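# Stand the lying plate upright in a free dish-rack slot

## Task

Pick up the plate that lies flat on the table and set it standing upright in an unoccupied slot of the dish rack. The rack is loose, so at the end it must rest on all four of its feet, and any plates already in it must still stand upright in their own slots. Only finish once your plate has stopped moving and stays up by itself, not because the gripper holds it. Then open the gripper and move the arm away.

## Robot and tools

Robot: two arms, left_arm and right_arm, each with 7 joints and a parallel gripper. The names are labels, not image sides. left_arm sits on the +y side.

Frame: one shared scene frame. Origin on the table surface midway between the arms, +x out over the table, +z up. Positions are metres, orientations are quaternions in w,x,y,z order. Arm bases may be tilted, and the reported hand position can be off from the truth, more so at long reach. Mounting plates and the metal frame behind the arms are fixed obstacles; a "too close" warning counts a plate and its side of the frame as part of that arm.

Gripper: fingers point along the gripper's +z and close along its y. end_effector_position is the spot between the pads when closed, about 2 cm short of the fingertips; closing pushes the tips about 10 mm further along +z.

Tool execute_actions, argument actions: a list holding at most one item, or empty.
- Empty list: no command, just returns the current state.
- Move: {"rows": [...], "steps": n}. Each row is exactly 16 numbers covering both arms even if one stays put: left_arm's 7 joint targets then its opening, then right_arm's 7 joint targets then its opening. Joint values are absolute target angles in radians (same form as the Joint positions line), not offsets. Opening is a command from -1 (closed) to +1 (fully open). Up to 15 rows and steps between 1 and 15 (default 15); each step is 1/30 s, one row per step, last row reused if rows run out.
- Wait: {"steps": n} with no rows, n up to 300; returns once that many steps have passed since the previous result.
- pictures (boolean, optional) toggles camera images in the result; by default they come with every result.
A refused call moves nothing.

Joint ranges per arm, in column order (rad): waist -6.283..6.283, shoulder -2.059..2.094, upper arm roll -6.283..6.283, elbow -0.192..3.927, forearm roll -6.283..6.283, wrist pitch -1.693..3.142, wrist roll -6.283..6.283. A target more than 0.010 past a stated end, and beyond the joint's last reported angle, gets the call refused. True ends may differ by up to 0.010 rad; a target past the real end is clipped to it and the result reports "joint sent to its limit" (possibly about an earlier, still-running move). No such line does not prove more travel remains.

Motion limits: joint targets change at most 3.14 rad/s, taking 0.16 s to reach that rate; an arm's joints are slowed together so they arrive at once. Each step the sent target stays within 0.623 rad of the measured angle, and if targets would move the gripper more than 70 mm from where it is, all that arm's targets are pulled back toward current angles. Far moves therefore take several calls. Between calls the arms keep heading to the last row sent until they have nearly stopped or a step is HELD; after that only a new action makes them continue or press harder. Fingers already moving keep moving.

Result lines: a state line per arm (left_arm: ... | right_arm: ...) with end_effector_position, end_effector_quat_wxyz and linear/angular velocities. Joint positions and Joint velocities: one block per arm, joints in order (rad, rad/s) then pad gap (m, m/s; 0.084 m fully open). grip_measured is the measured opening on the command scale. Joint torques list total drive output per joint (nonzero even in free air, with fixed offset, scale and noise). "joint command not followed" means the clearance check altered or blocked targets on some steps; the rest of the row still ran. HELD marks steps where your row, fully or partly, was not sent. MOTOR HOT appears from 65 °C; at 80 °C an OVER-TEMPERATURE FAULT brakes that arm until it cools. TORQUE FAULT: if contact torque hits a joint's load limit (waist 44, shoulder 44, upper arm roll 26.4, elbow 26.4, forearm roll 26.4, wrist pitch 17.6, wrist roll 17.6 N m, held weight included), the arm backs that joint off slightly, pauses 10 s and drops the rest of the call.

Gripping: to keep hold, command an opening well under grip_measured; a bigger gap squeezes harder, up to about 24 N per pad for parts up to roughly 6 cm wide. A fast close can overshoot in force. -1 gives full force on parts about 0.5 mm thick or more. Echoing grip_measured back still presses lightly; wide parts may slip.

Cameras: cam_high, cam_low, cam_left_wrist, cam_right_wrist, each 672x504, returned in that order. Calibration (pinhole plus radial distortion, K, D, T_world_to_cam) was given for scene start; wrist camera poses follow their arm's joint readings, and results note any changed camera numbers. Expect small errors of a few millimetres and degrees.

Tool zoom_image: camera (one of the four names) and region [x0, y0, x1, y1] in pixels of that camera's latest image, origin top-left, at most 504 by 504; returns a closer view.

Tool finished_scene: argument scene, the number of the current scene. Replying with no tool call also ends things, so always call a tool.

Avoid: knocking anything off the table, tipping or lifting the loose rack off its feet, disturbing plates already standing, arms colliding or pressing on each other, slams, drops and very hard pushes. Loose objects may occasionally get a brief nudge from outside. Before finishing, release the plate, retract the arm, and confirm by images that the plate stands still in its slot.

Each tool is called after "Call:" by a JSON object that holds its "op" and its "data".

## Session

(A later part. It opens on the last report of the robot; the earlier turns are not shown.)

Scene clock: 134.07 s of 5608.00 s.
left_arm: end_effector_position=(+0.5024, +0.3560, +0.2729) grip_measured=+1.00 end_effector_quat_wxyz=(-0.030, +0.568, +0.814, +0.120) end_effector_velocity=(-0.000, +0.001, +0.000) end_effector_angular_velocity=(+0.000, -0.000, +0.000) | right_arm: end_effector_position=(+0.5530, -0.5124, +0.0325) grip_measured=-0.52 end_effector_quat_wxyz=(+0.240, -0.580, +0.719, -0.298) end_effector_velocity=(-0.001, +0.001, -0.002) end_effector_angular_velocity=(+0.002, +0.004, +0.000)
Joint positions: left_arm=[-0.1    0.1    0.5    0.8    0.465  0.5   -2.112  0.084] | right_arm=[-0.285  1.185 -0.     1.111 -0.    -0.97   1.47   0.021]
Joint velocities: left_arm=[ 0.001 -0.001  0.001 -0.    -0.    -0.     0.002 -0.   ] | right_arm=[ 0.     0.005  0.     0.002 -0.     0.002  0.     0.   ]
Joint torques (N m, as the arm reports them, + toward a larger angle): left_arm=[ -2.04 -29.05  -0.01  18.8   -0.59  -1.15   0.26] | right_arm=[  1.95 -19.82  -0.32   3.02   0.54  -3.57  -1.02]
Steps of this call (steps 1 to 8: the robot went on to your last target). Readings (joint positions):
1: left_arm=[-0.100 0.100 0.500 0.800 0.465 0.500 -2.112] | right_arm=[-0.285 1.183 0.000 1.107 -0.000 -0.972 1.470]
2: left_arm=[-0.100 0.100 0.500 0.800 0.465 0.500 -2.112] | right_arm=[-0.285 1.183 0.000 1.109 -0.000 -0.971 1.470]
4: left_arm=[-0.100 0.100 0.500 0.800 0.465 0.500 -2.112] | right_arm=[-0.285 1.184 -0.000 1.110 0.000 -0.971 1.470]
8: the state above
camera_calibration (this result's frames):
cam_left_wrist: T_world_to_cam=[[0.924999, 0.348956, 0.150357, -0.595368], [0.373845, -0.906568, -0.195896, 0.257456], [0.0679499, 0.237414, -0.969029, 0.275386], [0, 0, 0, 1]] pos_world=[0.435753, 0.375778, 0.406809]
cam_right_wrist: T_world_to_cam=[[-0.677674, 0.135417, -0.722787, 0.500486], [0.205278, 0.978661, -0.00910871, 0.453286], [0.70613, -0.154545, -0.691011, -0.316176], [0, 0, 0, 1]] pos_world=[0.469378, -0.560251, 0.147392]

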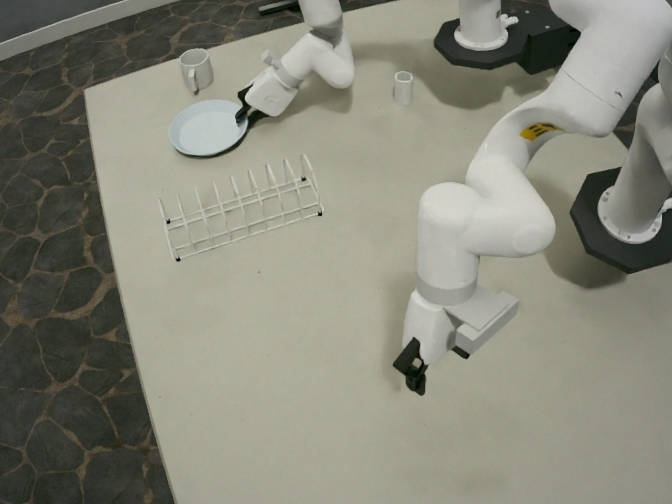

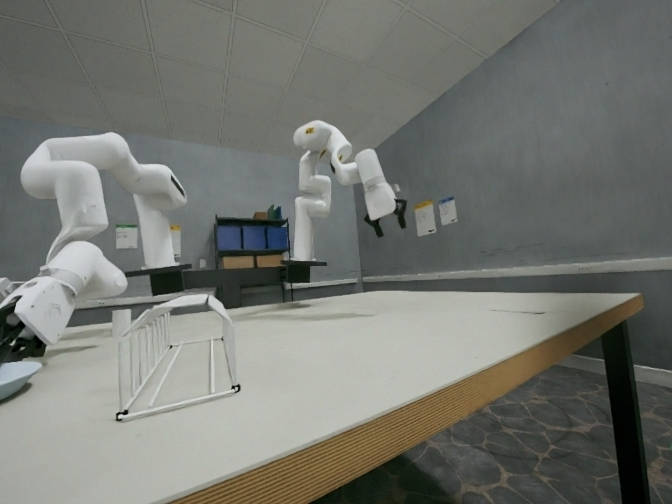

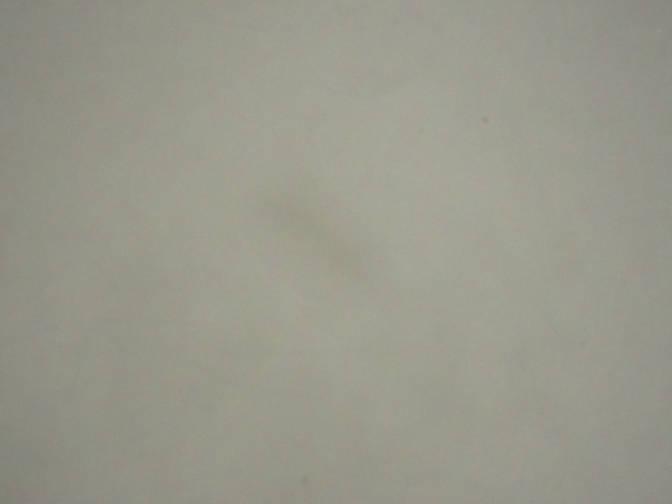

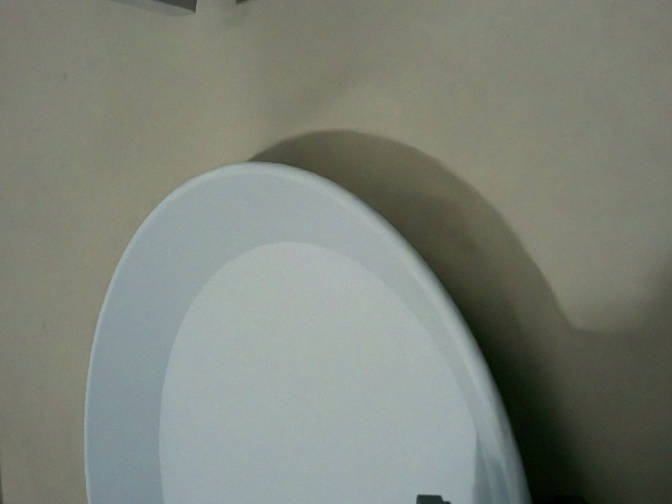

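Call:
{"op": "execute_actions", "data": {"actions": [{"rows":[[-0.1,0.1,0.5,0.8,0.465,0.5,-2.112,1,-0.285,1.185,0,1.112,0,-0.97,1.47,-0.6],[-0.1,0.1,0.5,0.8,0.465,0.5,-2.112,1,-0.285,1.185,0,1.112,0,-0.97,1.47,-0.65],[-0.1,0.1,0.5,0.8,0.465,0.5,-2.112,1,-0.285,1.188,0,1.117,0,-0.968,1.47,-0.7],[-0.1,0.1,0.5,0.8,0.465,0.5,-2.112,1,-0.285,1.191,0,1.122,0,-0.966,1.47,-0.7],[-0.1,0.1,0.5,0.8,0.465,0.5,-2.112,1,-0.285,1.194,0,1.127,0,-0.964,1.47,-0.7],[-0.1,0.1,0.5,0.8,0.465,0.5,-2.112,1,-0.285,1.197,0,1.132,0,-0.962,1.47,-0.7],[-0.1,0.1,0.5,0.8,0.465,0.5,-2.112,1,-0.285,1.1995,0,1.137,0,-0.96,1.47,-0.7]],"steps":15}]}}

Call:
{"op": "zoom_image", "data": {"camera": "cam_high", "region": [200, 70, 300, 160]}}

Scene clock: 145.23 s of 5608.00 s.
left_arm: end_effector_position=(+0.5024, +0.3560, +0.2729) grip_measured=+1.00 end_effector_quat_wxyz=(-0.030, +0.568, +0.814, +0.120) end_effector_velocity=(+0.001, -0.000, +0.000) end_effector_angular_velocity=(+0.000, -0.001, -0.001) | right_arm: end_effector_position=(+0.5569, -0.5133, +0.0284) grip_measured=-0.72 end_effector_quat_wxyz=(+0.240, -0.580, +0.719, -0.298) end_effector_velocity=(+0.003, -0.000, +0.000) end_effector_angular_velocity=(-0.000, -0.003, +0.001)
Joint positions: left_arm=[-0.1    0.1    0.5    0.8    0.465  0.5   -2.112  0.084] | right_arm=[-0.285  1.199 -0.     1.136  0.    -0.96   1.47   0.012]
Joint velocities: left_arm=[-0.     0.001 -0.001  0.002 -0.001  0.     0.     0.   ] | right_arm=[ 0.     0.002 -0.     0.009 -0.001  0.004  0.001  0.   ]
Joint torques (N m, as the arm reports them, + toward a larger angle): left_arm=[ -2.13 -28.98  -0.03  18.84  -0.63  -1.13   0.23] | right_arm=[  1.97 -20.44  -0.13   3.54   0.6   -3.78  -0.94]
Steps of this call (steps 1 to 15: the robot went on to your last target; steps 16 to 100: nothing new was sent; then 7.33 s passed at rest; steps 101 to 115: all 15 steps of this action). Readings (joint positions):
101: left_arm=[-0.100 0.100 0.500 0.800 0.465 0.500 -2.112] | right_arm=[-0.285 1.185 -0.000 1.112 0.000 -0.970 1.470]
102: left_arm=[-0.100 0.100 0.500 0.800 0.465 0.500 -2.112] | right_arm=[-0.285 1.185 0.000 1.112 0.000 -0.970 1.470]
104: left_arm=[-0.100 0.100 0.500 0.800 0.465 0.500 -2.112] | right_arm=[-0.285 1.185 -0.000 1.113 -0.000 -0.970 1.470]
108: left_arm=[-0.100 0.100 0.500 0.800 0.465 0.500 -2.112] | right_arm=[-0.285 1.193 -0.000 1.126 0.000 -0.964 1.470]
115: the state above
camera_calibration (this result's frames):
cam_left_wrist: T_world_to_cam=[[0.924999, 0.348956, 0.150357, -0.595368], [0.373845, -0.906568, -0.195896, 0.257457], [0.0679497, 0.237414, -0.969029, 0.275386], [0, 0, 0, 1]] pos_world=[0.435753, 0.375778, 0.406809]
cam_right_wrist: T_world_to_cam=[[-0.677573, 0.135397, -0.722885, 0.500159], [0.205288, 0.978659, -0.00911705, 0.453253], [0.706223, -0.154577, -0.690909, -0.321964], [0, 0, 0, 1]] pos_world=[0.473225, -0.561069, 0.143242]

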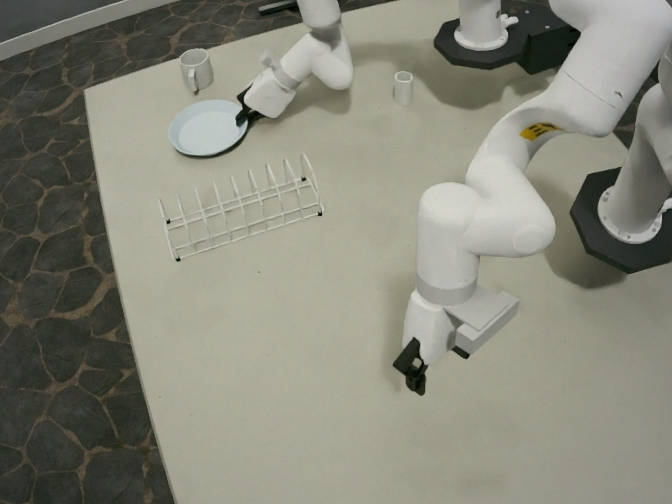

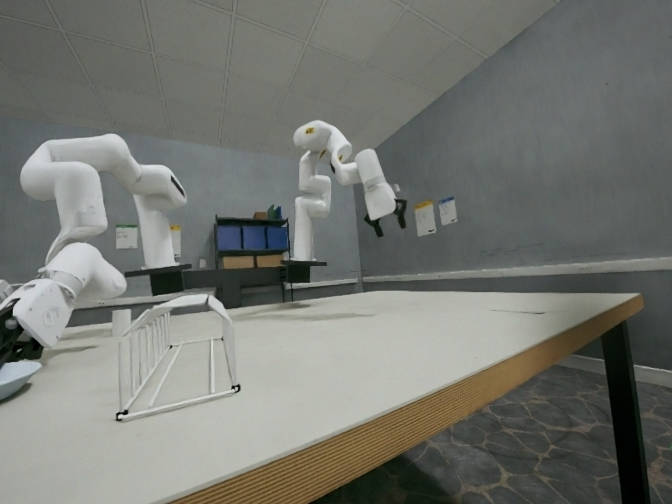

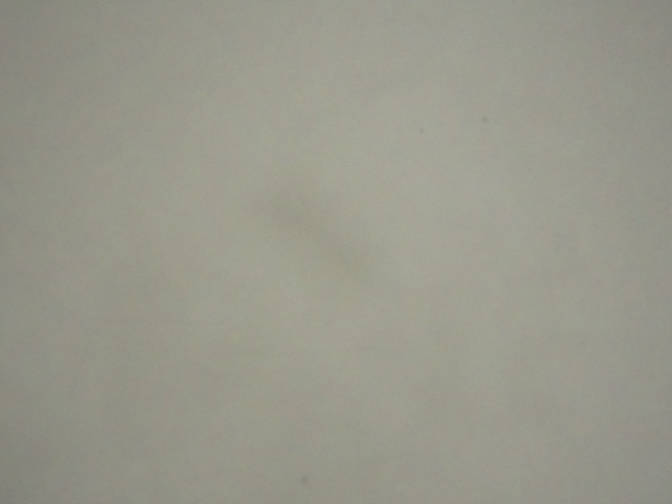

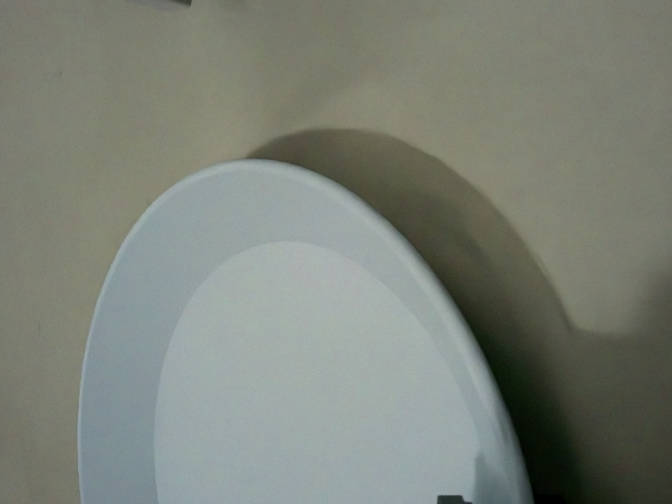

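Region (200, 70, 300, 160) of cam_high's 672x504 image, scaled by 5.040, with more detail than that image has; it fills the top 454 rows of this view, and the rest is white.

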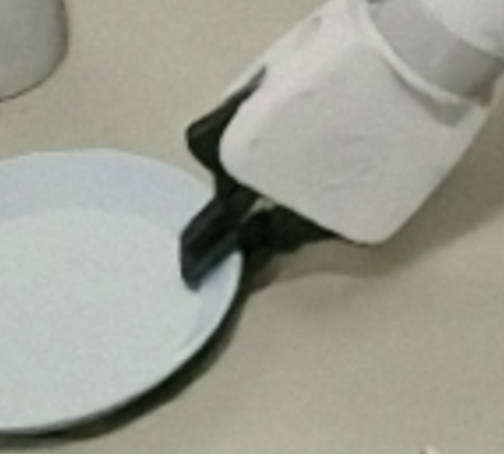

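Call:
{"op": "execute_actions", "data": {"actions": [{"rows":[[-0.1,0.1,0.5,0.8,0.465,0.5,-2.112,1,-0.285,1.1995,0,1.137,0,-0.96,1.47,-0.75],[-0.1,0.1,0.5,0.8,0.465,0.5,-2.112,1,-0.285,1.1995,0,1.137,0,-0.96,1.47,-0.78],[-0.1,0.1,0.5,0.8,0.465,0.5,-2.112,1,-0.285,1.1995,0,1.137,0,-0.96,1.47,-0.81],[-0.1,0.1,0.5,0.8,0.465,0.5,-2.112,1,-0.285,1.1995,0,1.137,0,-0.96,1.47,-0.84],[-0.1,0.1,0.5,0.8,0.465,0.5,-2.112,1,-0.285,1.1995,0,1.137,0,-0.96,1.47,-0.87],[-0.1,0.1,0.5,0.8,0.465,0.5,-2.112,1,-0.285,1.1995,0,1.137,0,-0.96,1.47,-0.9],[-0.1,0.1,0.5,0.8,0.465,0.5,-2.112,1,-0.285,1.1995,0,1.137,0,-0.96,1.47,-0.93],[-0.1,0.1,0.5,0.8,0.465,0.5,-2.112,1,-0.285,1.1995,0,1.137,0,-0.96,1.47,-0.96],[-0.1,0.1,0.5,0.8,0.465,0.5,-2.112,1,-0.285,1.1995,0,1.137,0,-0.96,1.47,-1]],"steps":15}], "pictures": false}}

Scene clock: 152.03 s of 5608.00 s.
left_arm: end_effector_position=(+0.5024, +0.3560, +0.2729) grip_measured=+1.00 end_effector_quat_wxyz=(-0.030, +0.568, +0.814, +0.120) end_effector_velocity=(+0.000, +0.000, +0.001) end_effector_angular_velocity=(-0.000, -0.002, +0.001) | right_arm: end_effector_position=(+0.5569, -0.5132, +0.0281) grip_measured=-0.89 end_effector_quat_wxyz=(+0.240, -0.580, +0.719, -0.298) end_effector_velocity=(+0.002, -0.002, +0.003) end_effector_angular_velocity=(-0.004, -0.007, -0.002)
Joint positions: left_arm=[-0.1    0.1    0.5    0.8    0.465  0.5   -2.112  0.084] | right_arm=[-0.285  1.2    0.     1.137  0.    -0.96   1.47   0.005]
Joint velocities: left_arm=[ 0.    -0.001  0.     0.     0.     0.    -0.001  0.   ] | right_arm=[ 0.001 -0.004 -0.002  0.001  0.001 -0.003  0.    -0.   ]
Joint torques (N m, as the arm reports them, + toward a larger angle): left_arm=[ -2.19 -29.34   0.06  18.74  -0.66  -1.12   0.23] | right_arm=[  2.05 -21.62   0.16   4.05   0.23  -5.24  -0.91]
Steps of this call (steps 1 to 15: the robot went on to your last target; steps 16 to 100: nothing new was sent; then 2.97 s passed at rest; steps 101 to 115: all 15 steps of this action). Readings (joint positions):
101: left_arm=[-0.100 0.100 0.500 0.800 0.465 0.500 -2.112] | right_arm=[-0.285 1.199 -0.000 1.137 0.000 -0.960 1.470]
102: left_arm=[-0.100 0.100 0.500 0.800 0.465 0.500 -2.112] | right_arm=[-0.285 1.200 -0.000 1.137 0.000 -0.960 1.470]
104: left_arm=[-0.100 0.100 0.500 0.800 0.465 0.500 -2.112] | right_arm=[-0.285 1.200 -0.000 1.137 0.000 -0.960 1.470]
108: left_arm=[-0.100 0.100 0.500 0.800 0.465 0.500 -2.112] | right_arm=[-0.285 1.200 -0.000 1.136 0.000 -0.959 1.470]
115: the state above

Call:
{"op": "execute_actions", "data": {"actions": [{"rows":[[-0.1,0.1,0.5,0.8,0.465,0.5,-2.112,1,-0.285,1.185,0,1.133,0,-0.945,1.47,-1],[-0.1,0.1,0.5,0.8,0.465,0.5,-2.112,1,-0.285,1.165,0,1.125,0,-0.922,1.47,-1],[-0.1,0.1,0.5,0.8,0.465,0.5,-2.112,1,-0.285,1.14,0,1.113,0,-0.89,1.47,-1],[-0.1,0.1,0.5,0.8,0.465,0.5,-2.112,1,-0.285,1.11,0,1.10,0,-0.852,1.47,-1],[-0.1,0.1,0.5,0.8,0.465,0.5,-2.112,1,-0.285,1.08,0,1.087,0,-0.813,1.47,-1],[-0.1,0.1,0.5,0.8,0.465,0.5,-2.112,1,-0.285,1.05,0,1.074,0,-0.774,1.47,-1],[-0.1,0.1,0.5,0.8,0.465,0.5,-2.112,1,-0.285,1.02,0,1.061,0,-0.735,1.47,-1],[-0.1,0.1,0.5,0.8,0.465,0.5,-2.112,1,-0.285,0.99,0,1.048,0,-0.696,1.47,-1],[-0.1,0.1,0.5,0.8,0.465,0.5,-2.112,1,-0.285,0.96,0,1.035,0,-0.657,1.47,-1],[-0.1,0.1,0.5,0.8,0.465,0.5,-2.112,1,-0.285,0.93,0,1.022,0,-0.618,1.47,-1],[-0.1,0.1,0.5,0.8,0.465,0.5,-2.112,1,-0.285,0.90,0,1.009,0,-0.579,1.47,-1],[-0.1,0.1,0.5,0.8,0.465,0.5,-2.112,1,-0.285,0.87,0,0.996,0,-0.54,1.47,-1],[-0.1,0.1,0.5,0.8,0.465,0.5,-2.112,1,-0.285,0.84,0,0.983,0,-0.501,1.47,-1],[-0.1,0.1,0.5,0.8,0.465,0.5,-2.112,1,-0.285,0.81,0,0.97,0,-0.462,1.47,-1],[-0.1,0.1,0.5,0.8,0.465,0.5,-2.112,1,-0.285,0.782,0,0.958,0,-0.424,1.47,-1]],"steps":15}], "pictures": false}}

Call:
{"op": "execute_actions", "data": {"actions": [{"steps":12}]}}

Call:
{"op": "zoom_image", "data": {"camera": "cam_high", "region": [150, 30, 310, 180]}}

Scene clock: 178.47 s of 5608.00 s.
left_arm: end_effector_position=(+0.5024, +0.3560, +0.2729) grip_measured=+1.00 end_effector_quat_wxyz=(-0.030, +0.568, +0.814, +0.120) end_effector_velocity=(-0.001, +0.000, -0.001) end_effector_angular_velocity=(-0.001, +0.002, +0.002) | right_arm: end_effector_position=(+0.5655, -0.5194, +0.0768) grip_measured=-0.89 end_effector_quat_wxyz=(+0.188, -0.604, +0.743, -0.219) end_effector_velocity=(-0.038, +0.002, +0.148) end_effector_angular_velocity=(+0.184, +0.627, +0.048)
Joint positions: left_arm=[-0.1    0.1    0.5    0.8    0.465  0.5   -2.112  0.084] | right_arm=[-0.285  0.907 -0.     1.013 -0.    -0.59   1.47   0.005]
Joint velocities: left_arm=[ 0.001  0.    -0.    -0.002 -0.    -0.    -0.001  0.   ] | right_arm=[ 0.002 -0.878  0.001 -0.388  0.     1.145 -0.     0.   ]
Joint torques (N m, as the arm reports them, + toward a larger angle): left_arm=[ -2.13 -29.22   0.1   18.71  -0.6   -1.07   0.26] | right_arm=[  1.88 -22.4   -0.09   5.81   0.57  -4.94  -0.88]
Steps of this call (steps 1 to 15: the robot went on to your last target; steps 16 to 100: nothing new was sent; then 22.60 s passed at rest; steps 101 to 115: all 15 steps of this action). Readings (joint positions):
101: left_arm=[-0.100 0.100 0.500 0.800 0.465 0.500 -2.112] | right_arm=[-0.285 1.199 0.000 1.137 -0.000 -0.960 1.470]
102: left_arm=[-0.100 0.100 0.500 0.800 0.465 0.500 -2.112] | right_arm=[-0.285 1.198 0.000 1.136 0.000 -0.958 1.470]
104: left_arm=[-0.100 0.100 0.500 0.800 0.465 0.500 -2.112] | right_arm=[-0.285 1.184 0.000 1.129 -0.000 -0.939 1.470]
108: left_arm=[-0.100 0.100 0.500 0.800 0.465 0.500 -2.112] | right_arm=[-0.285 1.105 0.000 1.097 -0.000 -0.843 1.470]
115: the state above

Scene clock: 178.87 s of 5608.00 s.
left_arm: end_effector_position=(+0.5024, +0.3560, +0.2729) grip_measured=+1.00 end_effector_quat_wxyz=(-0.030, +0.568, +0.814, +0.120) end_effector_velocity=(-0.001, +0.001, -0.000) end_effector_angular_velocity=(+0.000, +0.001, +0.001) | right_arm: end_effector_position=(+0.5554, -0.5177, +0.0963) grip_measured=-0.89 end_effector_quat_wxyz=(+0.162, -0.614, +0.751, -0.179) end_effector_velocity=(+0.005, -0.002, +0.009) end_effector_angular_velocity=(-0.002, -0.005, -0.000)
Joint positions: left_arm=[-0.1    0.1    0.5    0.8    0.465  0.5   -2.112  0.084] | right_arm=[-0.285  0.785  0.     0.958 -0.    -0.426  1.47   0.005]
Joint velocities: left_arm=[ 0.    -0.     0.001 -0.001 -0.    -0.     0.    -0.   ] | right_arm=[ 0.001 -0.021 -0.001  0.002 -0.     0.018  0.    -0.   ]
Joint torques (N m, as the arm reports them, + toward a larger angle): left_arm=[ -2.09 -29.22  -0.02  18.65  -0.68  -1.14   0.28] | right_arm=[  1.88 -22.34   0.22   6.93   0.53  -4.84  -0.79]
Steps of this call (steps 1 to 12: the robot went on to your last target). Readings (joint positions):
1: left_arm=[-0.100 0.100 0.500 0.800 0.465 0.500 -2.112] | right_arm=[-0.285 0.877 -0.000 1.000 -0.000 -0.551 1.470]
2: left_arm=[-0.100 0.100 0.500 0.800 0.465 0.500 -2.112] | right_arm=[-0.285 0.849 -0.000 0.988 -0.000 -0.515 1.470]
4: left_arm=[-0.100 0.100 0.500 0.800 0.465 0.500 -2.112] | right_arm=[-0.285 0.809 -0.000 0.972 -0.000 -0.466 1.470]
8: left_arm=[-0.100 0.100 0.500 0.800 0.465 0.500 -2.112] | right_arm=[-0.285 0.788 -0.000 0.961 -0.000 -0.433 1.470]
12: the state above
camera_calibration (this result's frames):
cam_left_wrist: T_world_to_cam=[[0.924999, 0.348956, 0.150357, -0.595368], [0.373845, -0.906568, -0.195896, 0.257456], [0.0679495, 0.237414, -0.969029, 0.275386], [0, 0, 0, 1]] pos_world=[0.435753, 0.375778, 0.406809]
cam_right_wrist: T_world_to_cam=[[-0.855596, 0.17016, -0.488878, 0.643189], [0.185552, 0.982484, 0.0172268, 0.468977], [0.483245, -0.0759728, -0.872182, -0.0926484], [0, 0, 0, 1]] pos_world=[0.508062, -0.577246, 0.225555]

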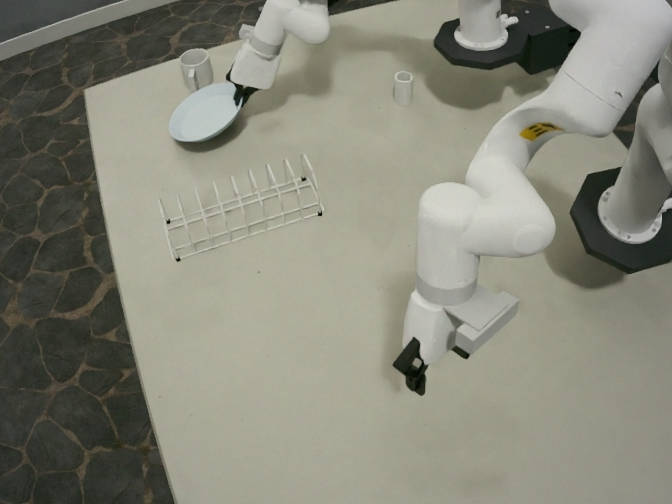

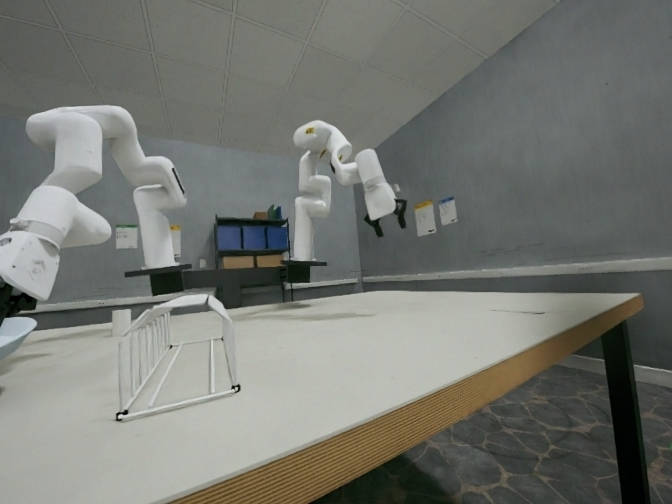

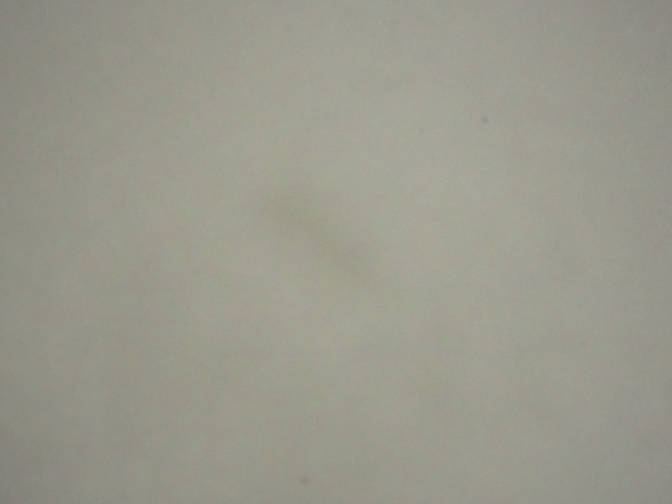

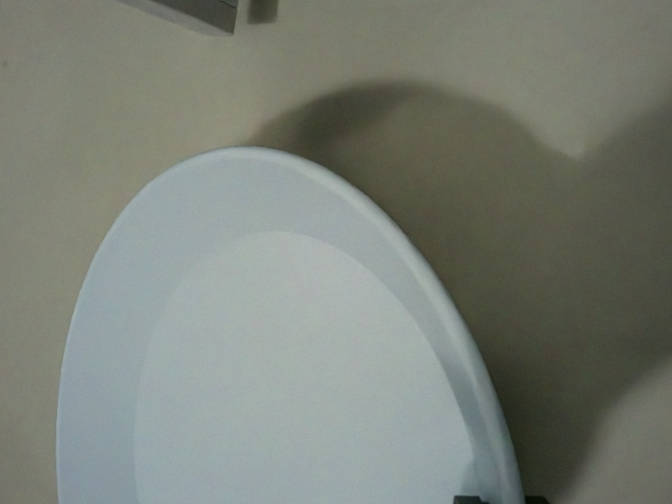

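Region (150, 30, 310, 180) of cam_high's 672x504 image, scaled by 3.150, with more detail than that image has; it fills the top 472 rows of this view, and the rest is white.

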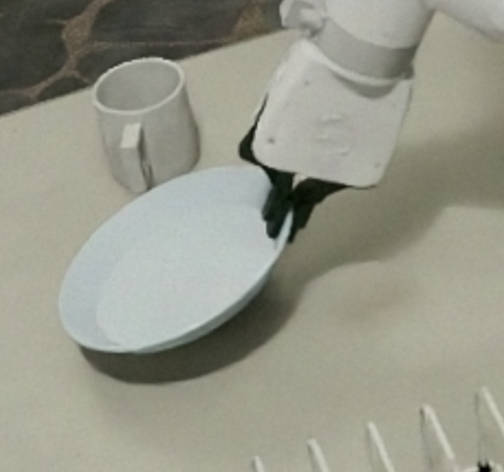

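Call:
{"op": "execute_actions", "data": {"actions": [{"rows":[[-0.1,0.1,0.5,0.8,0.465,0.5,-2.112,1,-0.285,0.775,0,0.959,0,-0.411,1.47,-1],[-0.1,0.1,0.5,0.8,0.465,0.5,-2.112,1,-0.285,0.761,0,0.96,0,-0.386,1.47,-1],[-0.1,0.1,0.5,0.8,0.465,0.5,-2.112,1,-0.285,0.74,0,0.962,0,-0.348,1.47,-1],[-0.1,0.1,0.5,0.8,0.465,0.5,-2.112,1,-0.285,0.712,0,0.965,0,-0.297,1.47,-1],[-0.1,0.1,0.5,0.8,0.465,0.5,-2.112,1,-0.285,0.683,0,0.968,0,-0.246,1.47,-1],[-0.1,0.1,0.5,0.8,0.465,0.5,-2.112,1,-0.285,0.655,0,0.971,0,-0.195,1.47,-1],[-0.1,0.1,0.5,0.8,0.465,0.5,-2.112,1,-0.285,0.627,0,0.974,0,-0.144,1.47,-1],[-0.1,0.1,0.5,0.8,0.465,0.5,-2.112,1,-0.285,0.599,0,0.976,0,-0.093,1.47,-1],[-0.1,0.1,0.5,0.8,0.465,0.5,-2.112,1,-0.285,0.571,0,0.979,0,-0.042,1.47,-1],[-0.1,0.1,0.5,0.8,0.465,0.5,-2.112,1,-0.285,0.543,0,0.982,0,0.009,1.47,-1],[-0.1,0.1,0.5,0.8,0.465,0.5,-2.112,1,-0.285,0.514,0,0.985,0,0.06,1.47,-1],[-0.1,0.1,0.5,0.8,0.465,0.5,-2.112,1,-0.285,0.486,0,0.988,0,0.111,1.47,-1],[-0.1,0.1,0.5,0.8,0.465,0.5,-2.112,1,-0.285,0.458,0,0.991,0,0.162,1.47,-1],[-0.1,0.1,0.5,0.8,0.465,0.5,-2.112,1,-0.285,0.43,0,0.994,0,0.213,1.47,-1],[-0.1,0.1,0.5,0.8,0.465,0.5,-2.112,1,-0.285,0.402,0,0.996,0,0.264,1.47,-1]],"steps":15}], "pictures": false}}

Call:
{"op": "execute_actions", "data": {"actions": [{"rows":[[-0.1,0.1,0.5,0.8,0.465,0.5,-2.112,1,-0.285,0.374,0,0.999,0,0.315,1.47,-1],[-0.1,0.1,0.5,0.8,0.465,0.5,-2.112,1,-0.285,0.346,0,1.002,0,0.366,1.47,-1],[-0.1,0.1,0.5,0.8,0.465,0.5,-2.112,1,-0.285,0.317,0,1.005,0,0.417,1.46,-1],[-0.1,0.1,0.5,0.8,0.465,0.5,-2.112,1,-0.283,0.289,0,1.008,0,0.468,1.44,-1],[-0.1,0.1,0.5,0.8,0.465,0.5,-2.112,1,-0.28,0.261,0,1.011,0,0.519,1.41,-1],[-0.1,0.1,0.5,0.8,0.465,0.5,-2.112,1,-0.275,0.233,0,1.013,0,0.57,1.37,-1],[-0.1,0.1,0.5,0.8,0.465,0.5,-2.112,1,-0.268,0.205,0,1.016,0,0.621,1.32,-1],[-0.1,0.1,0.5,0.8,0.465,0.5,-2.112,1,-0.26,0.177,0,1.019,0,0.672,1.26,-1],[-0.1,0.1,0.5,0.8,0.465,0.5,-2.112,1,-0.25,0.148,0,1.022,0,0.723,1.2,-1],[-0.1,0.1,0.5,0.8,0.465,0.5,-2.112,1,-0.24,0.127,0,1.024,0,0.762,1.14,-1],[-0.1,0.1,0.5,0.8,0.465,0.5,-2.112,1,-0.23,0.106,0,1.026,0,0.80,1.08,-1],[-0.1,0.1,0.5,0.8,0.465,0.5,-2.112,1,-0.22,0.092,0,1.028,0,0.825,1.02,-1],[-0.1,0.1,0.5,0.8,0.465,0.5,-2.112,1,-0.21,0.085,0,1.028,0,0.838,0.96,-1],[-0.1,0.1,0.5,0.8,0.465,0.5,-2.112,1,-0.20,0.078,0,1.029,0,0.851,0.9,-1],[-0.1,0.1,0.5,0.8,0.465,0.5,-2.112,1,-0.19,0.078,0,1.029,0,0.851,0.84,-1]],"steps":15}], "pictures": false}}

Call:
{"op": "execute_actions", "data": {"actions": [{"rows":[[-0.1,0.1,0.5,0.8,0.465,0.5,-2.112,1,-0.18,0.078,0,1.029,0,0.851,0.77,-1],[-0.1,0.1,0.5,0.8,0.465,0.5,-2.112,1,-0.17,0.078,0,1.029,0,0.851,0.70,-1],[-0.1,0.1,0.5,0.8,0.465,0.5,-2.112,1,-0.16,0.078,0,1.029,0,0.851,0.63,-1],[-0.1,0.1,0.5,0.8,0.465,0.5,-2.112,1,-0.15,0.078,0,1.029,0,0.851,0.56,-1],[-0.1,0.1,0.5,0.8,0.465,0.5,-2.112,1,-0.14,0.078,0,1.029,0,0.851,0.49,-1],[-0.1,0.1,0.5,0.8,0.465,0.5,-2.112,1,-0.13,0.078,0,1.029,0,0.851,0.42,-1],[-0.1,0.1,0.5,0.8,0.465,0.5,-2.112,1,-0.12,0.078,0,1.029,0,0.851,0.35,-1],[-0.1,0.1,0.5,0.8,0.465,0.5,-2.112,1,-0.11,0.078,0,1.029,0,0.851,0.28,-1],[-0.1,0.1,0.5,0.8,0.465,0.5,-2.112,1,-0.10,0.078,0,1.029,0,0.851,0.21,-1],[-0.1,0.1,0.5,0.8,0.465,0.5,-2.112,1,-0.09,0.078,0,1.029,0,0.851,0.14,-1],[-0.1,0.1,0.5,0.8,0.465,0.5,-2.112,1,-0.08,0.078,0,1.029,0,0.851,0.07,-1],[-0.1,0.1,0.5,0.8,0.465,0.5,-2.112,1,-0.07,0.078,0,1.029,0,0.851,0,-1],[-0.1,0.1,0.5,0.8,0.465,0.5,-2.112,1,-0.06,0.078,0,1.029,0,0.851,-0.07,-1],[-0.1,0.1,0.5,0.8,0.465,0.5,-2.112,1,-0.05,0.078,0,1.029,0,0.851,-0.14,-1],[-0.1,0.1,0.5,0.8,0.465,0.5,-2.112,1,-0.04,0.078,0,1.029,0,0.851,-0.21,-1]],"steps":15}], "pictures": false}}

Call:
{"op": "execute_actions", "data": {"actions": [{"rows":[[-0.1,0.1,0.5,0.8,0.465,0.5,-2.112,1,-0.03,0.078,0,1.029,0,0.851,-0.28,-1],[-0.1,0.1,0.5,0.8,0.465,0.5,-2.112,1,-0.02,0.078,0,1.029,0,0.851,-0.35,-1],[-0.1,0.1,0.5,0.8,0.465,0.5,-2.112,1,-0.01,0.078,0,1.029,0,0.851,-0.42,-1],[-0.1,0.1,0.5,0.8,0.465,0.5,-2.112,1,0,0.078,0,1.029,0,0.851,-0.49,-1],[-0.1,0.1,0.5,0.8,0.465,0.5,-2.112,1,0.01,0.078,0,1.029,0,0.851,-0.56,-1],[-0.1,0.1,0.5,0.8,0.465,0.5,-2.112,1,0.02,0.078,0,1.029,0,0.851,-0.63,-1],[-0.1,0.1,0.5,0.8,0.465,0.5,-2.112,1,0.03,0.078,0,1.029,0,0.851,-0.7,-1],[-0.1,0.1,0.5,0.8,0.465,0.5,-2.112,1,0.04,0.08,0,1.026,0,0.838,-0.77,-1],[-0.1,0.1,0.5,0.8,0.465,0.5,-2.112,1,0.05,0.084,0,1.021,0,0.812,-0.84,-1],[-0.1,0.1,0.5,0.8,0.465,0.5,-2.112,1,0.06,0.089,0,1.012,0,0.773,-0.91,-1],[-0.1,0.1,0.5,0.8,0.465,0.5,-2.112,1,0.07,0.097,0,1.001,0,0.72,-0.98,-1],[-0.1,0.1,0.5,0.8,0.465,0.5,-2.112,1,0.08,0.107,0,0.987,0,0.655,-1.04,-1],[-0.1,0.1,0.5,0.8,0.465,0.5,-2.112,1,0.09,0.116,0,0.973,0,0.589,-1.1,-1],[-0.1,0.1,0.5,0.8,0.465,0.5,-2.112,1,0.10,0.126,0,0.959,0,0.524,-1.15,-1],[-0.1,0.1,0.5,0.8,0.465,0.5,-2.112,1,0.11,0.135,0,0.945,0,0.459,-1.19,-1]],"steps":15}], "pictures": false}}

Call:
{"op": "execute_actions", "data": {"actions": [{"rows":[[-0.1,0.1,0.5,0.8,0.465,0.5,-2.112,1,0.12,0.145,0,0.93,0,0.393,-1.22,-1],[-0.1,0.1,0.5,0.8,0.465,0.5,-2.112,1,0.13,0.155,0,0.916,0,0.328,-1.25,-1],[-0.1,0.1,0.5,0.8,0.465,0.5,-2.112,1,0.14,0.164,0,0.902,0,0.262,-1.27,-1],[-0.1,0.1,0.5,0.8,0.465,0.5,-2.112,1,0.15,0.174,0,0.888,0,0.197,-1.277,-1],[-0.1,0.1,0.5,0.8,0.465,0.5,-2.112,1,0.16,0.183,0,0.874,0,0.131,-1.277,-1],[-0.1,0.1,0.5,0.8,0.465,0.5,-2.112,1,0.168,0.193,0,0.86,0,0.066,-1.277,-1],[-0.1,0.1,0.5,0.8,0.465,0.5,-2.112,1,0.175,0.202,0,0.846,0,0.001,-1.277,-1],[-0.1,0.1,0.5,0.8,0.465,0.5,-2.112,1,0.18,0.212,0,0.832,0,-0.065,-1.277,-1],[-0.1,0.1,0.5,0.8,0.465,0.5,-2.112,1,0.184,0.222,0,0.818,0,-0.13,-1.277,-1],[-0.1,0.1,0.5,0.8,0.465,0.5,-2.112,1,0.187,0.231,0,0.804,0,-0.196,-1.277,-1],[-0.1,0.1,0.5,0.8,0.465,0.5,-2.112,1,0.187,0.241,0,0.79,0,-0.261,-1.277,-1],[-0.1,0.1,0.5,0.8,0.465,0.5,-2.112,1,0.187,0.25,0,0.776,0,-0.327,-1.277,-1],[-0.1,0.1,0.5,0.8,0.465,0.5,-2.112,1,0.187,0.258,0,0.764,0,-0.379,-1.277,-1],[-0.1,0.1,0.5,0.8,0.465,0.5,-2.112,1,0.187,0.264,0,0.756,0,-0.418,-1.277,-1],[-0.1,0.1,0.5,0.8,0.465,0.5,-2.112,1,0.187,0.269,0,0.7475,0,-0.457,-1.277,-1]],"steps":15}], "pictures": false}}

Call:
{"op": "execute_actions", "data": {"actions": [{"steps":14}]}}

Scene clock: 237.50 s of 5608.00 s.
left_arm: end_effector_position=(+0.5024, +0.3560, +0.2729) grip_measured=+1.00 end_effector_quat_wxyz=(-0.030, +0.568, +0.814, +0.120) end_effector_velocity=(+0.000, -0.000, -0.000) end_effector_angular_velocity=(-0.000, +0.000, -0.001) | right_arm: end_effector_position=(+0.5645, -0.5259, +0.1701) grip_measured=-0.89 end_effector_quat_wxyz=(+0.115, -0.627, +0.763, -0.108) end_effector_velocity=(-0.033, -0.009, +0.258) end_effector_angular_velocity=(+0.166, +0.566, +0.042)
Joint positions: left_arm=[-0.1    0.1    0.5    0.8    0.465  0.5   -2.112  0.084] | right_arm=[-0.285  0.528 -0.     0.985 -0.     0.033  1.47   0.005]
Joint velocities: left_arm=[-0.     0.001 -0.001  0.    -0.    -0.    -0.     0.   ] | right_arm=[ 0.001 -0.82   0.     0.076  0.     1.487  0.001 -0.   ]
Joint torques (N m, as the arm reports them, + toward a larger angle): left_arm=[ -2.08 -29.13   0.03  18.77  -0.68  -1.14   0.28] | right_arm=[  2.03 -22.44   0.19   9.49   0.67  -4.26  -0.93]
Steps of this call (steps 1 to 30: the robot went on to your last target; steps 31 to 120: nothing new was sent; then 54.13 s passed at rest; steps 121 to 135: all 15 steps of this action). Readings (joint positions):
121: left_arm=[-0.100 0.100 0.500 0.800 0.465 0.500 -2.112] | right_arm=[-0.285 0.782 -0.000 0.958 -0.000 -0.424 1.470]
122: left_arm=[-0.100 0.100 0.500 0.800 0.465 0.500 -2.112] | right_arm=[-0.285 0.781 0.000 0.958 0.000 -0.422 1.470]
124: left_arm=[-0.100 0.100 0.500 0.800 0.465 0.500 -2.112] | right_arm=[-0.285 0.773 0.000 0.958 -0.000 -0.403 1.470]
128: left_arm=[-0.100 0.100 0.500 0.800 0.465 0.500 -2.112] | right_arm=[-0.285 0.710 0.000 0.964 -0.000 -0.290 1.470]
135: the state above

Scene clock: 238.00 s of 5608.00 s.
left_arm: end_effector_position=(+0.5024, +0.3560, +0.2729) grip_measured=+1.00 end_effector_quat_wxyz=(-0.030, +0.568, +0.814, +0.120) end_effector_velocity=(-0.001, +0.000, -0.001) end_effector_angular_velocity=(-0.000, +0.002, +0.003) | right_arm: end_effector_position=(+0.5171, -0.4951, +0.3149) grip_measured=-0.89 end_effector_quat_wxyz=(-0.041, +0.780, -0.624, -0.002) end_effector_velocity=(-0.080, +0.159, +0.215) end_effector_angular_velocity=(+0.024, +0.183, +1.980)
Joint positions: left_arm=[-0.1    0.1    0.5    0.8    0.465  0.5   -2.112  0.084] | right_arm=[-0.235  0.13   0.001  1.025 -0.     0.752  1.115  0.005]
Joint velocities: left_arm=[ 0.     0.     0.001 -0.002 -0.     0.    -0.001  0.   ] | right_arm=[ 0.282 -0.513  0.012  0.061  0.001  0.908 -1.669 -0.   ]
Joint torques (N m, as the arm reports them, + toward a larger angle): left_arm=[ -2.11 -29.23   0.04  18.77  -0.67  -1.13   0.24] | right_arm=[  1.1  -14.48   0.29  11.1    1.04  -3.34  -1.15]
Steps of this call (steps 1 to 15: all 15 steps of this action). Readings (joint positions):
1: left_arm=[-0.100 0.100 0.500 0.800 0.465 0.500 -2.112] | right_arm=[-0.285 0.500 -0.000 0.987 -0.000 0.083 1.470]
2: left_arm=[-0.100 0.100 0.500 0.800 0.465 0.500 -2.112] | right_arm=[-0.285 0.473 -0.000 0.990 -0.000 0.134 1.470]
4: left_arm=[-0.100 0.100 0.500 0.800 0.465 0.500 -2.112] | right_arm=[-0.285 0.417 -0.000 0.995 -0.000 0.235 1.470]
8: left_arm=[-0.100 0.100 0.500 0.800 0.465 0.500 -2.112] | right_arm=[-0.283 0.305 -0.001 1.006 0.000 0.438 1.434]
15: the state above

Scene clock: 238.50 s of 5608.00 s.
left_arm: end_effector_position=(+0.5024, +0.3560, +0.2729) grip_measured=+1.00 end_effector_quat_wxyz=(-0.030, +0.568, +0.814, +0.120) end_effector_velocity=(+0.000, -0.001, +0.000) end_effector_angular_velocity=(-0.001, -0.001, -0.000) | right_arm: end_effector_position=(+0.5136, -0.4223, +0.3399) grip_measured=-0.89 end_effector_quat_wxyz=(-0.046, +0.992, -0.114, -0.001) end_effector_velocity=(+0.014, +0.148, +0.017) end_effector_angular_velocity=(+0.009, -0.221, +2.361)
Joint positions: left_arm=[-0.1    0.1    0.5    0.8    0.465  0.5   -2.112  0.084] | right_arm=[-0.09   0.079  0.     1.029 -0.     0.85   0.139  0.005]
Joint velocities: left_arm=[-0.001 -0.001 -0.001 -0.    -0.001 -0.    -0.     0.   ] | right_arm=[ 0.298 -0.007  0.001  0.001  0.     0.004 -2.074 -0.   ]
Joint torques (N m, as the arm reports them, + toward a larger angle): left_arm=[ -2.32 -29.33   0.02  18.8   -0.69  -1.07   0.29] | right_arm=[  1.71 -17.93   0.55  12.91   1.07  -2.89  -1.01]
Steps of this call (steps 1 to 15: all 15 steps of this action). Readings (joint positions):
1: left_arm=[-0.100 0.100 0.500 0.800 0.465 0.500 -2.112] | right_arm=[-0.225 0.115 0.001 1.026 -0.000 0.779 1.058]
2: left_arm=[-0.100 0.100 0.500 0.800 0.465 0.500 -2.112] | right_arm=[-0.216 0.103 0.001 1.027 -0.000 0.801 1.000]
4: left_arm=[-0.100 0.100 0.500 0.800 0.465 0.500 -2.112] | right_arm=[-0.197 0.089 0.001 1.028 -0.000 0.827 0.880]
8: left_arm=[-0.100 0.100 0.500 0.800 0.465 0.500 -2.112] | right_arm=[-0.159 0.082 0.000 1.027 -0.000 0.846 0.620]
15: the state above

Scene clock: 239.00 s of 5608.00 s.
left_arm: end_effector_position=(+0.5024, +0.3560, +0.2729) grip_measured=+1.00 end_effector_quat_wxyz=(-0.030, +0.568, +0.814, +0.120) end_effector_velocity=(+0.000, -0.000, -0.000) end_effector_angular_velocity=(+0.000, -0.000, +0.001) | right_arm: end_effector_position=(+0.5297, -0.3465, +0.3419) grip_measured=-0.89 end_effector_quat_wxyz=(-0.031, +0.885, +0.460, +0.060) end_effector_velocity=(+0.186, +0.173, -0.074) end_effector_angular_velocity=(-0.066, -1.158, +2.093)
Joint positions: left_arm=[-0.1    0.1    0.5    0.8    0.465  0.5   -2.112  0.084] | right_arm=[ 0.06   0.091 -0.     1.008  0.     0.748 -0.902  0.005]
Joint velocities: left_arm=[-0.     0.001 -0.001  0.001 -0.     0.    -0.002 -0.   ] | right_arm=[ 0.298  0.214 -0.001 -0.304  0.    -1.443 -1.913  0.   ]
Joint torques (N m, as the arm reports them, + toward a larger angle): left_arm=[ -2.26 -29.39   0.11  18.7   -0.69  -1.13   0.23] | right_arm=[  1.49 -15.53   0.69  12.     0.86  -3.48  -0.69]
Steps of this call (steps 1 to 15: all 15 steps of this action). Readings (joint positions):
1: left_arm=[-0.100 0.100 0.500 0.800 0.465 0.500 -2.112] | right_arm=[-0.080 0.079 0.000 1.029 -0.000 0.851 0.070]
2: left_arm=[-0.100 0.100 0.500 0.800 0.465 0.500 -2.112] | right_arm=[-0.070 0.079 0.000 1.029 -0.000 0.851 0.000]
4: left_arm=[-0.100 0.100 0.500 0.800 0.465 0.500 -2.112] | right_arm=[-0.050 0.078 0.000 1.029 -0.000 0.851 -0.140]
8: left_arm=[-0.100 0.100 0.500 0.800 0.465 0.500 -2.112] | right_arm=[-0.010 0.078 0.000 1.029 -0.000 0.851 -0.419]
15: the state above

Scene clock: 239.50 s of 5608.00 s.
left_arm: end_effector_position=(+0.5024, +0.3560, +0.2729) grip_measured=+1.00 end_effector_quat_wxyz=(-0.030, +0.568, +0.814, +0.120) end_effector_velocity=(-0.000, +0.001, -0.000) end_effector_angular_velocity=(+0.001, +0.001, +0.002) | right_arm: end_effector_position=(+0.6030, -0.2677, +0.3372) grip_measured=-0.89 end_effector_quat_wxyz=(+0.131, +0.713, +0.610, +0.320) end_effector_velocity=(+0.058, +0.034, +0.066) end_effector_angular_velocity=(+0.196, -1.158, -0.059)
Joint positions: left_arm=[-0.1    0.1    0.5    0.8    0.465  0.5   -2.112  0.084] | right_arm=[ 0.182  0.232  0.001  0.803  0.    -0.199 -1.274  0.005]
Joint velocities: left_arm=[ 0.001  0.001  0.001  0.     0.     0.    -0.001  0.   ] | right_arm=[ 0.059  0.276 -0.008 -0.402  0.    -1.852 -0.032 -0.   ]
Joint torques (N m, as the arm reports them, + toward a larger angle): left_arm=[ -2.03 -29.18  -0.04  18.71  -0.61  -1.12   0.3 ] | right_arm=[  1.79 -19.47   0.35  10.91   0.77  -3.96  -0.67]
Steps of this call (steps 1 to 15: all 15 steps of this action). Readings (joint positions):
1: left_arm=[-0.100 0.100 0.500 0.800 0.465 0.500 -2.112] | right_arm=[0.070 0.099 -0.000 0.997 0.000 0.696 -0.964]
2: left_arm=[-0.100 0.100 0.500 0.800 0.465 0.500 -2.112] | right_arm=[0.080 0.108 -0.000 0.984 0.000 0.639 -1.022]
4: left_arm=[-0.100 0.100 0.500 0.800 0.465 0.500 -2.112] | right_arm=[0.100 0.128 -0.000 0.956 0.000 0.516 -1.120]
8: left_arm=[-0.100 0.100 0.500 0.800 0.465 0.500 -2.112] | right_arm=[0.140 0.166 0.000 0.900 0.000 0.257 -1.237]
15: the state above

Scene clock: 239.97 s of 5608.00 s.
left_arm: end_effector_position=(+0.5024, +0.3560, +0.2729) grip_measured=+1.00 end_effector_quat_wxyz=(-0.030, +0.568, +0.814, +0.120) end_effector_velocity=(-0.001, -0.000, -0.001) end_effector_angular_velocity=(-0.000, +0.002, +0.000) | right_arm: end_effector_position=(+0.6080, -0.2659, +0.3503) grip_measured=-0.89 end_effector_quat_wxyz=(+0.172, +0.690, +0.588, +0.385) end_effector_velocity=(-0.002, +0.002, -0.001) end_effector_angular_velocity=(+0.001, -0.006, +0.004)
Joint positions: left_arm=[-0.1    0.1    0.5    0.8    0.465  0.5   -2.112  0.084] | right_arm=[ 0.187  0.268 -0.     0.748  0.    -0.455 -1.277  0.005]
Joint velocities: left_arm=[ 0.     0.001 -0.    -0.002 -0.     0.    -0.    -0.   ] | right_arm=[ 0.003  0.003  0.001 -0.007 -0.001 -0.016 -0.     0.   ]
Joint torques (N m, as the arm reports them, + toward a larger angle): left_arm=[ -2.4  -29.04   0.06  18.73  -0.56  -1.07   0.21] | right_arm=[  2.84 -18.97   0.97  10.67   0.47  -4.96  -0.74]
Steps of this call (steps 1 to 14: the robot went on to your last target). Readings (joint positions):
1: left_arm=[-0.100 0.100 0.500 0.800 0.465 0.500 -2.112] | right_arm=[0.184 0.241 0.000 0.790 0.000 -0.259 -1.275]
2: left_arm=[-0.100 0.100 0.500 0.800 0.465 0.500 -2.112] | right_arm=[0.184 0.249 -0.000 0.778 0.000 -0.314 -1.275]
4: left_arm=[-0.100 0.100 0.500 0.800 0.465 0.500 -2.112] | right_arm=[0.185 0.260 -0.001 0.761 0.000 -0.390 -1.276]
8: left_arm=[-0.100 0.100 0.500 0.800 0.465 0.500 -2.112] | right_arm=[0.186 0.267 -0.001 0.751 0.000 -0.442 -1.277]
14: the state above
camera_calibration (this result's frames):
cam_left_wrist: T_world_to_cam=[[0.924999, 0.348956, 0.150357, -0.595368], [0.373845, -0.906567, -0.195896, 0.257456], [0.0679497, 0.237414, -0.969029, 0.275386], [0, 0, 0, 1]] pos_world=[0.435753, 0.375778, 0.406809]
cam_right_wrist: T_world_to_cam=[[0.696233, -0.234207, 0.678532, -0.690451], [-0.00404736, -0.94654, -0.322561, -0.0712081], [0.717804, 0.221832, -0.659961, -0.0151931], [0, 0, 0, 1]] pos_world=[0.491332, -0.225739, 0.435497]

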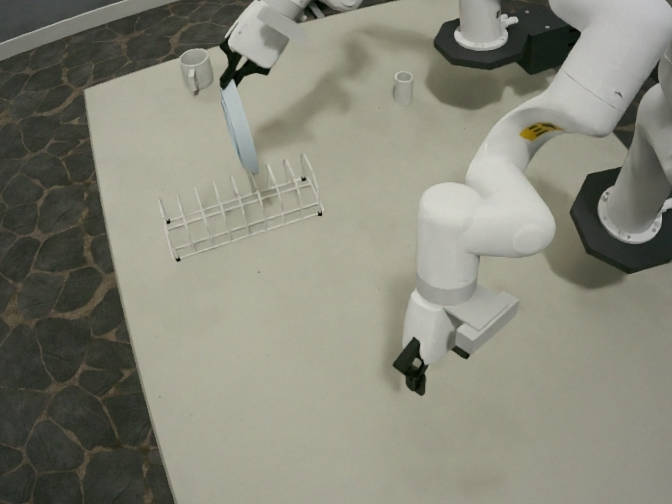

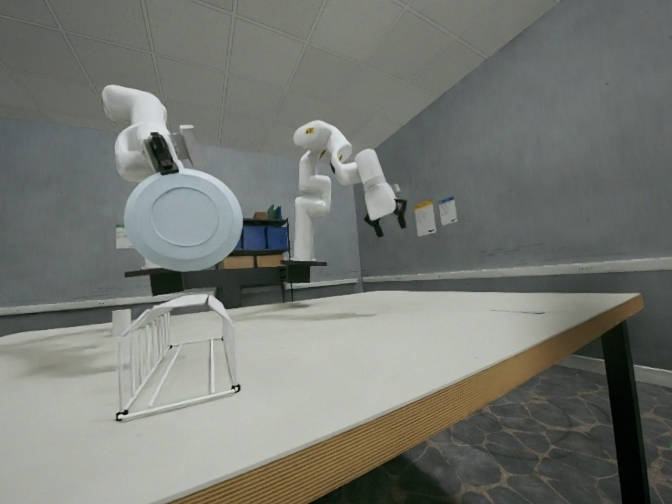

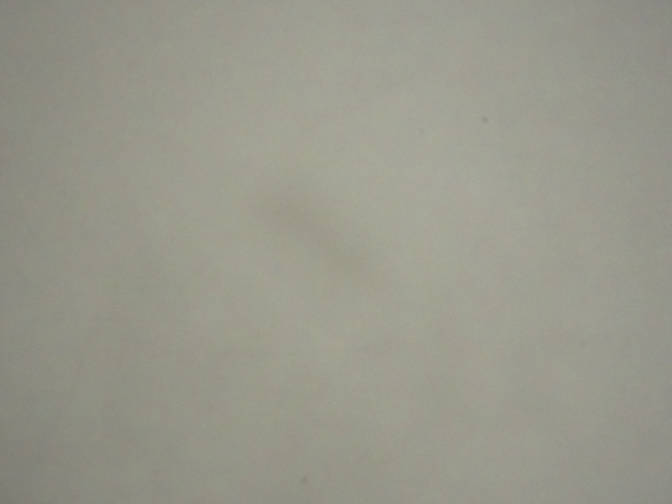

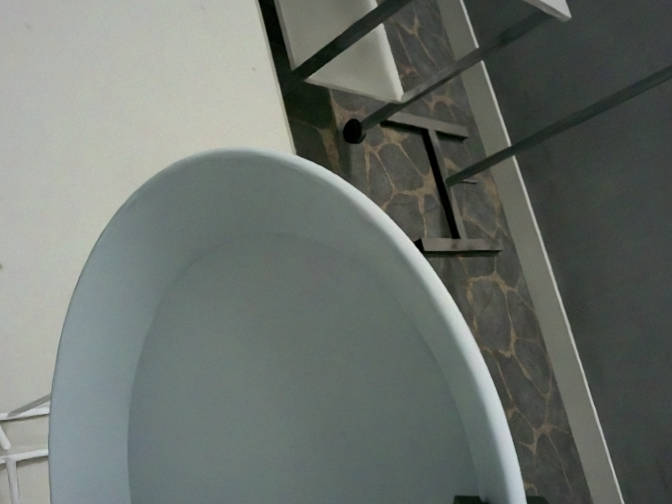

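Call:
{"op": "zoom_image", "data": {"camera": "cam_high", "region": [160, 60, 340, 260]}}

Call:
{"op": "zoom_image", "data": {"camera": "cam_low", "region": [60, 130, 300, 430]}}

Region (160, 60, 340, 260) of cam_high's 672x504 image, scaled by 2.520, with more detail than that image has; it fills the left 454 columns of this view, and the rest is white.

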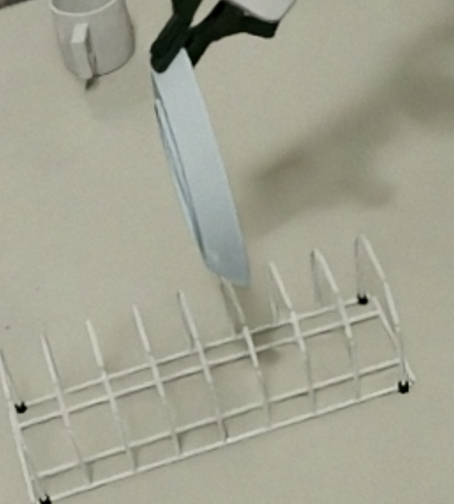

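Region (60, 130, 300, 430) of cam_low's 672x504 image, scaled by 1.680, with more detail than that image has; it fills the left 403 columns of this view, and the rest is white.

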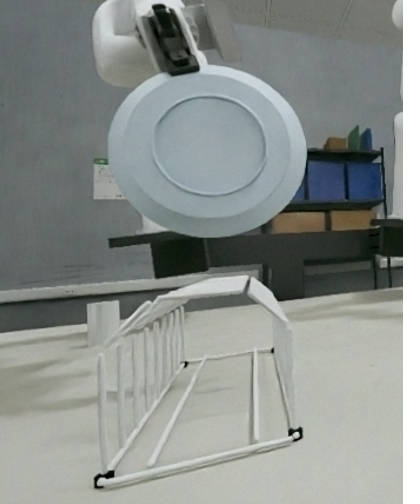

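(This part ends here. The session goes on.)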